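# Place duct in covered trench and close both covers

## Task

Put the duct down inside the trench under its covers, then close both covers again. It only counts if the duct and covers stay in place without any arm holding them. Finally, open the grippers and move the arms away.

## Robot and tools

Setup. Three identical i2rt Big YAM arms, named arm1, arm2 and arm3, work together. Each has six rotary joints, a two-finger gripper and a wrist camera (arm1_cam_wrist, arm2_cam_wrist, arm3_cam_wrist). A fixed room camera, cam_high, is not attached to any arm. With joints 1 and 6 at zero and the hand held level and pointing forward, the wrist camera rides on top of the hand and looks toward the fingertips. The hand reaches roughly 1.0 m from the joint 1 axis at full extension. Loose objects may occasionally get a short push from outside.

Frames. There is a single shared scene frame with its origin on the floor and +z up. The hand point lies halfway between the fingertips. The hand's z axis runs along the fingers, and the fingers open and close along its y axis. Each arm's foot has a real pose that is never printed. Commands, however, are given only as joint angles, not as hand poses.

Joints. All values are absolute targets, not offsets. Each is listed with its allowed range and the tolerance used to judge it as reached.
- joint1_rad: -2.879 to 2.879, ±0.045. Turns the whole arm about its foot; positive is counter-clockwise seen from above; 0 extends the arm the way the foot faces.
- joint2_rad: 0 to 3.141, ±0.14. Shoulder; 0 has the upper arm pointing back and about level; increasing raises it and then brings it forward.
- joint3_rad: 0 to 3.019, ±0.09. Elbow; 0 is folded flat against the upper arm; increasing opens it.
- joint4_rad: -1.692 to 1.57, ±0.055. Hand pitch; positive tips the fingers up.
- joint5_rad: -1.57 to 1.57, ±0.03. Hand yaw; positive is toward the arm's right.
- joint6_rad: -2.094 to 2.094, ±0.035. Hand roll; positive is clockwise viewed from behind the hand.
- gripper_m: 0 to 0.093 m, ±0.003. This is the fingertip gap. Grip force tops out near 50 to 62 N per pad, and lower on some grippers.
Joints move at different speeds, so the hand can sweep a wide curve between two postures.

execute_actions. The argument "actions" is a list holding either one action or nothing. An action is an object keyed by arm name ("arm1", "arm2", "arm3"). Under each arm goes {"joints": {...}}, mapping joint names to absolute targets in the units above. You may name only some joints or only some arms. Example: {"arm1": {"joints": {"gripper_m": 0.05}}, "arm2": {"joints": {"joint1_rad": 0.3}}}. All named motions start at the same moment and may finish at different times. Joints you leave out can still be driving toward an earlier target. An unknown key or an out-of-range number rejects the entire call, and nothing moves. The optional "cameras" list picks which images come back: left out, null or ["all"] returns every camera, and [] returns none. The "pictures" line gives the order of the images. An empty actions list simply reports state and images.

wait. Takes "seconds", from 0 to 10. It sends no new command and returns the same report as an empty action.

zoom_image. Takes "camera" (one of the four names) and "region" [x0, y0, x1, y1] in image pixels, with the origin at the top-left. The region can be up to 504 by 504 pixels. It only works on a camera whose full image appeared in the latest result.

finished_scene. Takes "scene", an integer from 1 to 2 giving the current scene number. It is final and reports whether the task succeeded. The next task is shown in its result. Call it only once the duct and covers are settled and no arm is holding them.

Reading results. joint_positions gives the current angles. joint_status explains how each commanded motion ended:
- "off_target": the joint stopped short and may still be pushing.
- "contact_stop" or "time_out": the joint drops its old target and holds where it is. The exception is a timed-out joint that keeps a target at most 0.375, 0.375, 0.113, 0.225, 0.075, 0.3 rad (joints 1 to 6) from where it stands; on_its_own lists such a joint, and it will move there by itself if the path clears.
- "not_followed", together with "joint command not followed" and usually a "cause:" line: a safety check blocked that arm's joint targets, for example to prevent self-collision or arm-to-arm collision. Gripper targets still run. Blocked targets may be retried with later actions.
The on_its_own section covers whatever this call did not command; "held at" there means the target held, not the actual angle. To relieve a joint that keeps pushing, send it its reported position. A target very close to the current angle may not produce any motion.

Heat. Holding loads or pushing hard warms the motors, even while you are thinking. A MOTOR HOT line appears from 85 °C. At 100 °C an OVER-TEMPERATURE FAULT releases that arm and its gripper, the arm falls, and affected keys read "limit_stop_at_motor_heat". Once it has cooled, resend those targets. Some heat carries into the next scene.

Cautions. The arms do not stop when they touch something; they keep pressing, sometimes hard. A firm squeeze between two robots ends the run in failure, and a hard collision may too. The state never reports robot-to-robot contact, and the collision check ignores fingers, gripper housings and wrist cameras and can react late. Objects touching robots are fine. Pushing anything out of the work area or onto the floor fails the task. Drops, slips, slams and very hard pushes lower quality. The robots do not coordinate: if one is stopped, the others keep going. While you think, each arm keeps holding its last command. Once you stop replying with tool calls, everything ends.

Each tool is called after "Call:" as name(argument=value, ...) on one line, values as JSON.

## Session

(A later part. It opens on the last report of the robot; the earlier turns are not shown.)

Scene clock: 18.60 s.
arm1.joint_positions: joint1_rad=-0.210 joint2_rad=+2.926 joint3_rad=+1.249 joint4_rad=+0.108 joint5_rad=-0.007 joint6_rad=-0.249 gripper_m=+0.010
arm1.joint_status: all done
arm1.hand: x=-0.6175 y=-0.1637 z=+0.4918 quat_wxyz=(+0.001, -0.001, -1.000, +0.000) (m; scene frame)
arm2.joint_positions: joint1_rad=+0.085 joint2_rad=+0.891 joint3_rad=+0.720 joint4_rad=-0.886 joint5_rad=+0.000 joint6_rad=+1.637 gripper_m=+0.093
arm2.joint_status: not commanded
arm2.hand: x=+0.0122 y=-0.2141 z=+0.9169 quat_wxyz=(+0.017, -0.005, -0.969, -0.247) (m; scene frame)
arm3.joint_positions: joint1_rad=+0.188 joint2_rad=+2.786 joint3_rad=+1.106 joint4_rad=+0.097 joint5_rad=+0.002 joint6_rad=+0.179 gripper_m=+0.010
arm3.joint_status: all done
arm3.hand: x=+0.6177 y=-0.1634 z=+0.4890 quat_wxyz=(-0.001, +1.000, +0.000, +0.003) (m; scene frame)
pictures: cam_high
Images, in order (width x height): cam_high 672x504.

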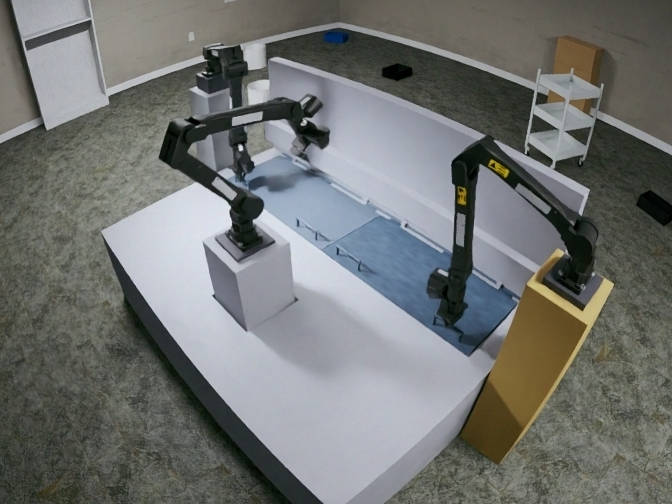

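Both covers are resting shut with no remaining load on the shoulders. Releasing and lifting clear.

Call:
execute_actions(actions=[{"arm1":{"joints":{"gripper_m":0.05}},"arm3":{"joints":{"gripper_m":0.05}}}], cameras=[])

Call:
execute_actions(actions=[{"arm1":{"joints":{"joint2_rad":2.19,"joint3_rad":0.8,"joint4_rad":-0.1,"gripper_m":0.093}},"arm3":{"joints":{"joint2_rad":1.99,"joint3_rad":0.75,"joint4_rad":-0.256,"gripper_m":0.093}}}])

Scene clock: 19.27 s.
arm1.joint_positions: joint1_rad=-0.210 joint2_rad=+2.926 joint3_rad=+1.251 joint4_rad=+0.111 joint5_rad=-0.007 joint6_rad=-0.249 gripper_m=+0.050
arm1.joint_status: all done
arm1.hand: x=-0.6155 y=-0.1642 z=+0.4917 quat_wxyz=(-0.002, -0.001, -1.000, +0.001) (m; scene frame)
arm2.joint_positions: joint1_rad=+0.085 joint2_rad=+0.891 joint3_rad=+0.720 joint4_rad=-0.886 joint5_rad=+0.000 joint6_rad=+1.637 gripper_m=+0.093
arm2.joint_status: not commanded
arm2.hand: x=+0.0122 y=-0.2141 z=+0.9169 quat_wxyz=(+0.017, -0.005, -0.969, -0.247) (m; scene frame)
arm3.joint_positions: joint1_rad=+0.188 joint2_rad=+2.786 joint3_rad=+1.107 joint4_rad=+0.100 joint5_rad=+0.002 joint6_rad=+0.179 gripper_m=+0.050
arm3.joint_status: all done
arm3.hand: x=+0.6165 y=-0.1636 z=+0.4890 quat_wxyz=(-0.001, +1.000, +0.000, +0.001) (m; scene frame)
pictures: none
No camera images: the call's "cameras" was empty. Leave "cameras" out to get every camera's image.

Scene clock: 20.73 s.
arm1.joint_positions: joint1_rad=-0.210 joint2_rad=+2.183 joint3_rad=+0.803 joint4_rad=-0.096 joint5_rad=-0.007 joint6_rad=-0.249 gripper_m=+0.093
arm1.joint_status: all done
arm1.hand: x=-0.5923 y=-0.1680 z=+0.7539 quat_wxyz=(-0.044, -0.001, -0.999, +0.012) (m; scene frame)
arm2.joint_positions: joint1_rad=+0.085 joint2_rad=+0.891 joint3_rad=+0.720 joint4_rad=-0.886 joint5_rad=+0.000 joint6_rad=+1.637 gripper_m=+0.093
arm2.joint_status: not commanded
arm2.hand: x=+0.0122 y=-0.2141 z=+0.9169 quat_wxyz=(+0.017, -0.005, -0.969, -0.247) (m; scene frame)
arm3.joint_positions: joint1_rad=+0.188 joint2_rad=+1.987 joint3_rad=+0.753 joint4_rad=-0.246 joint5_rad=+0.002 joint6_rad=+0.179 gripper_m=+0.093
arm3.joint_status: all done
arm3.hand: x=+0.5899 y=-0.1679 z=+0.7600 quat_wxyz=(+0.008, +0.999, +0.000, -0.047) (m; scene frame)
pictures: arm1_cam_wrist, arm2_cam_wrist, arm3_cam_wrist, cam_high
Images, in order (width x height): arm1_cam_wrist 672x504, arm2_cam_wrist 672x504, arm3_cam_wrist 672x504, cam_high 672x504.

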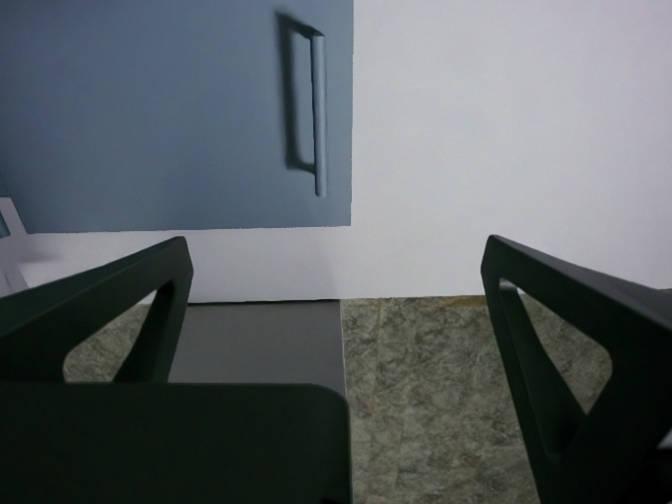

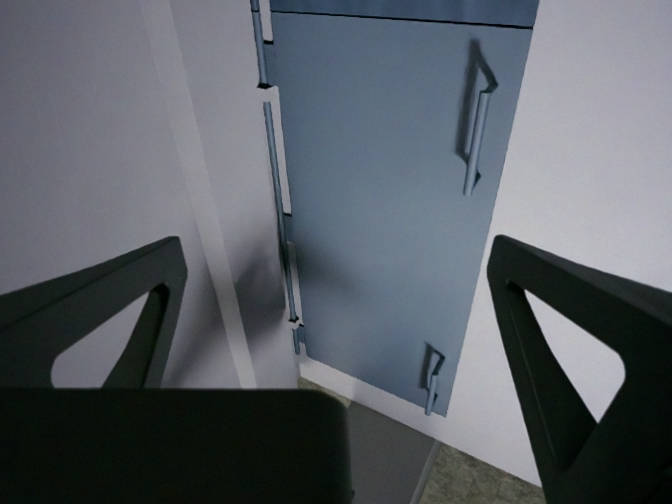

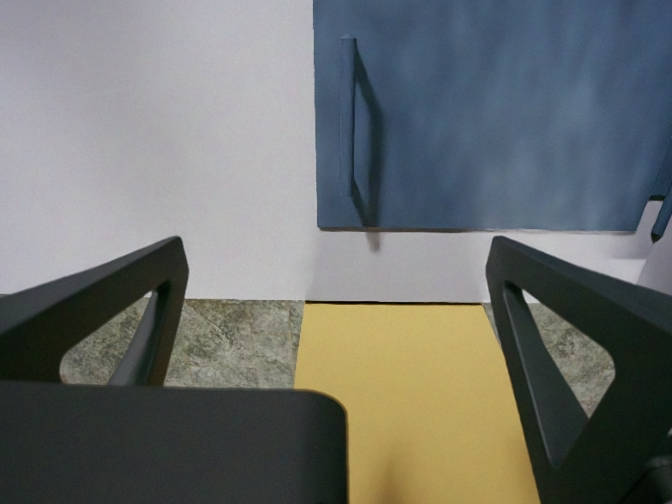

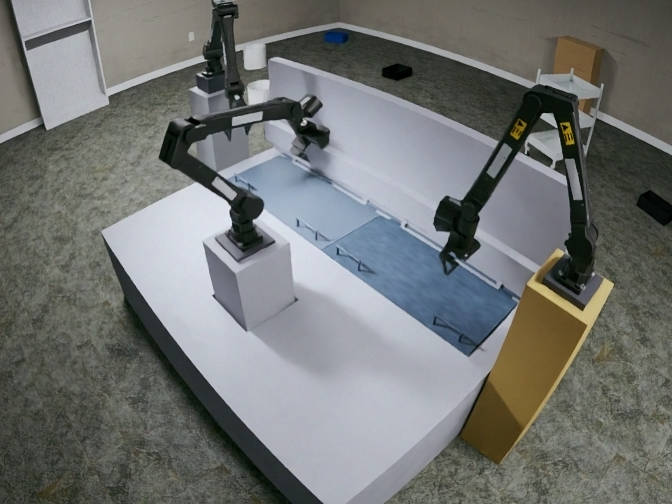

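Call:
finished_scene(scene=2)

The scene is finished: the task was done.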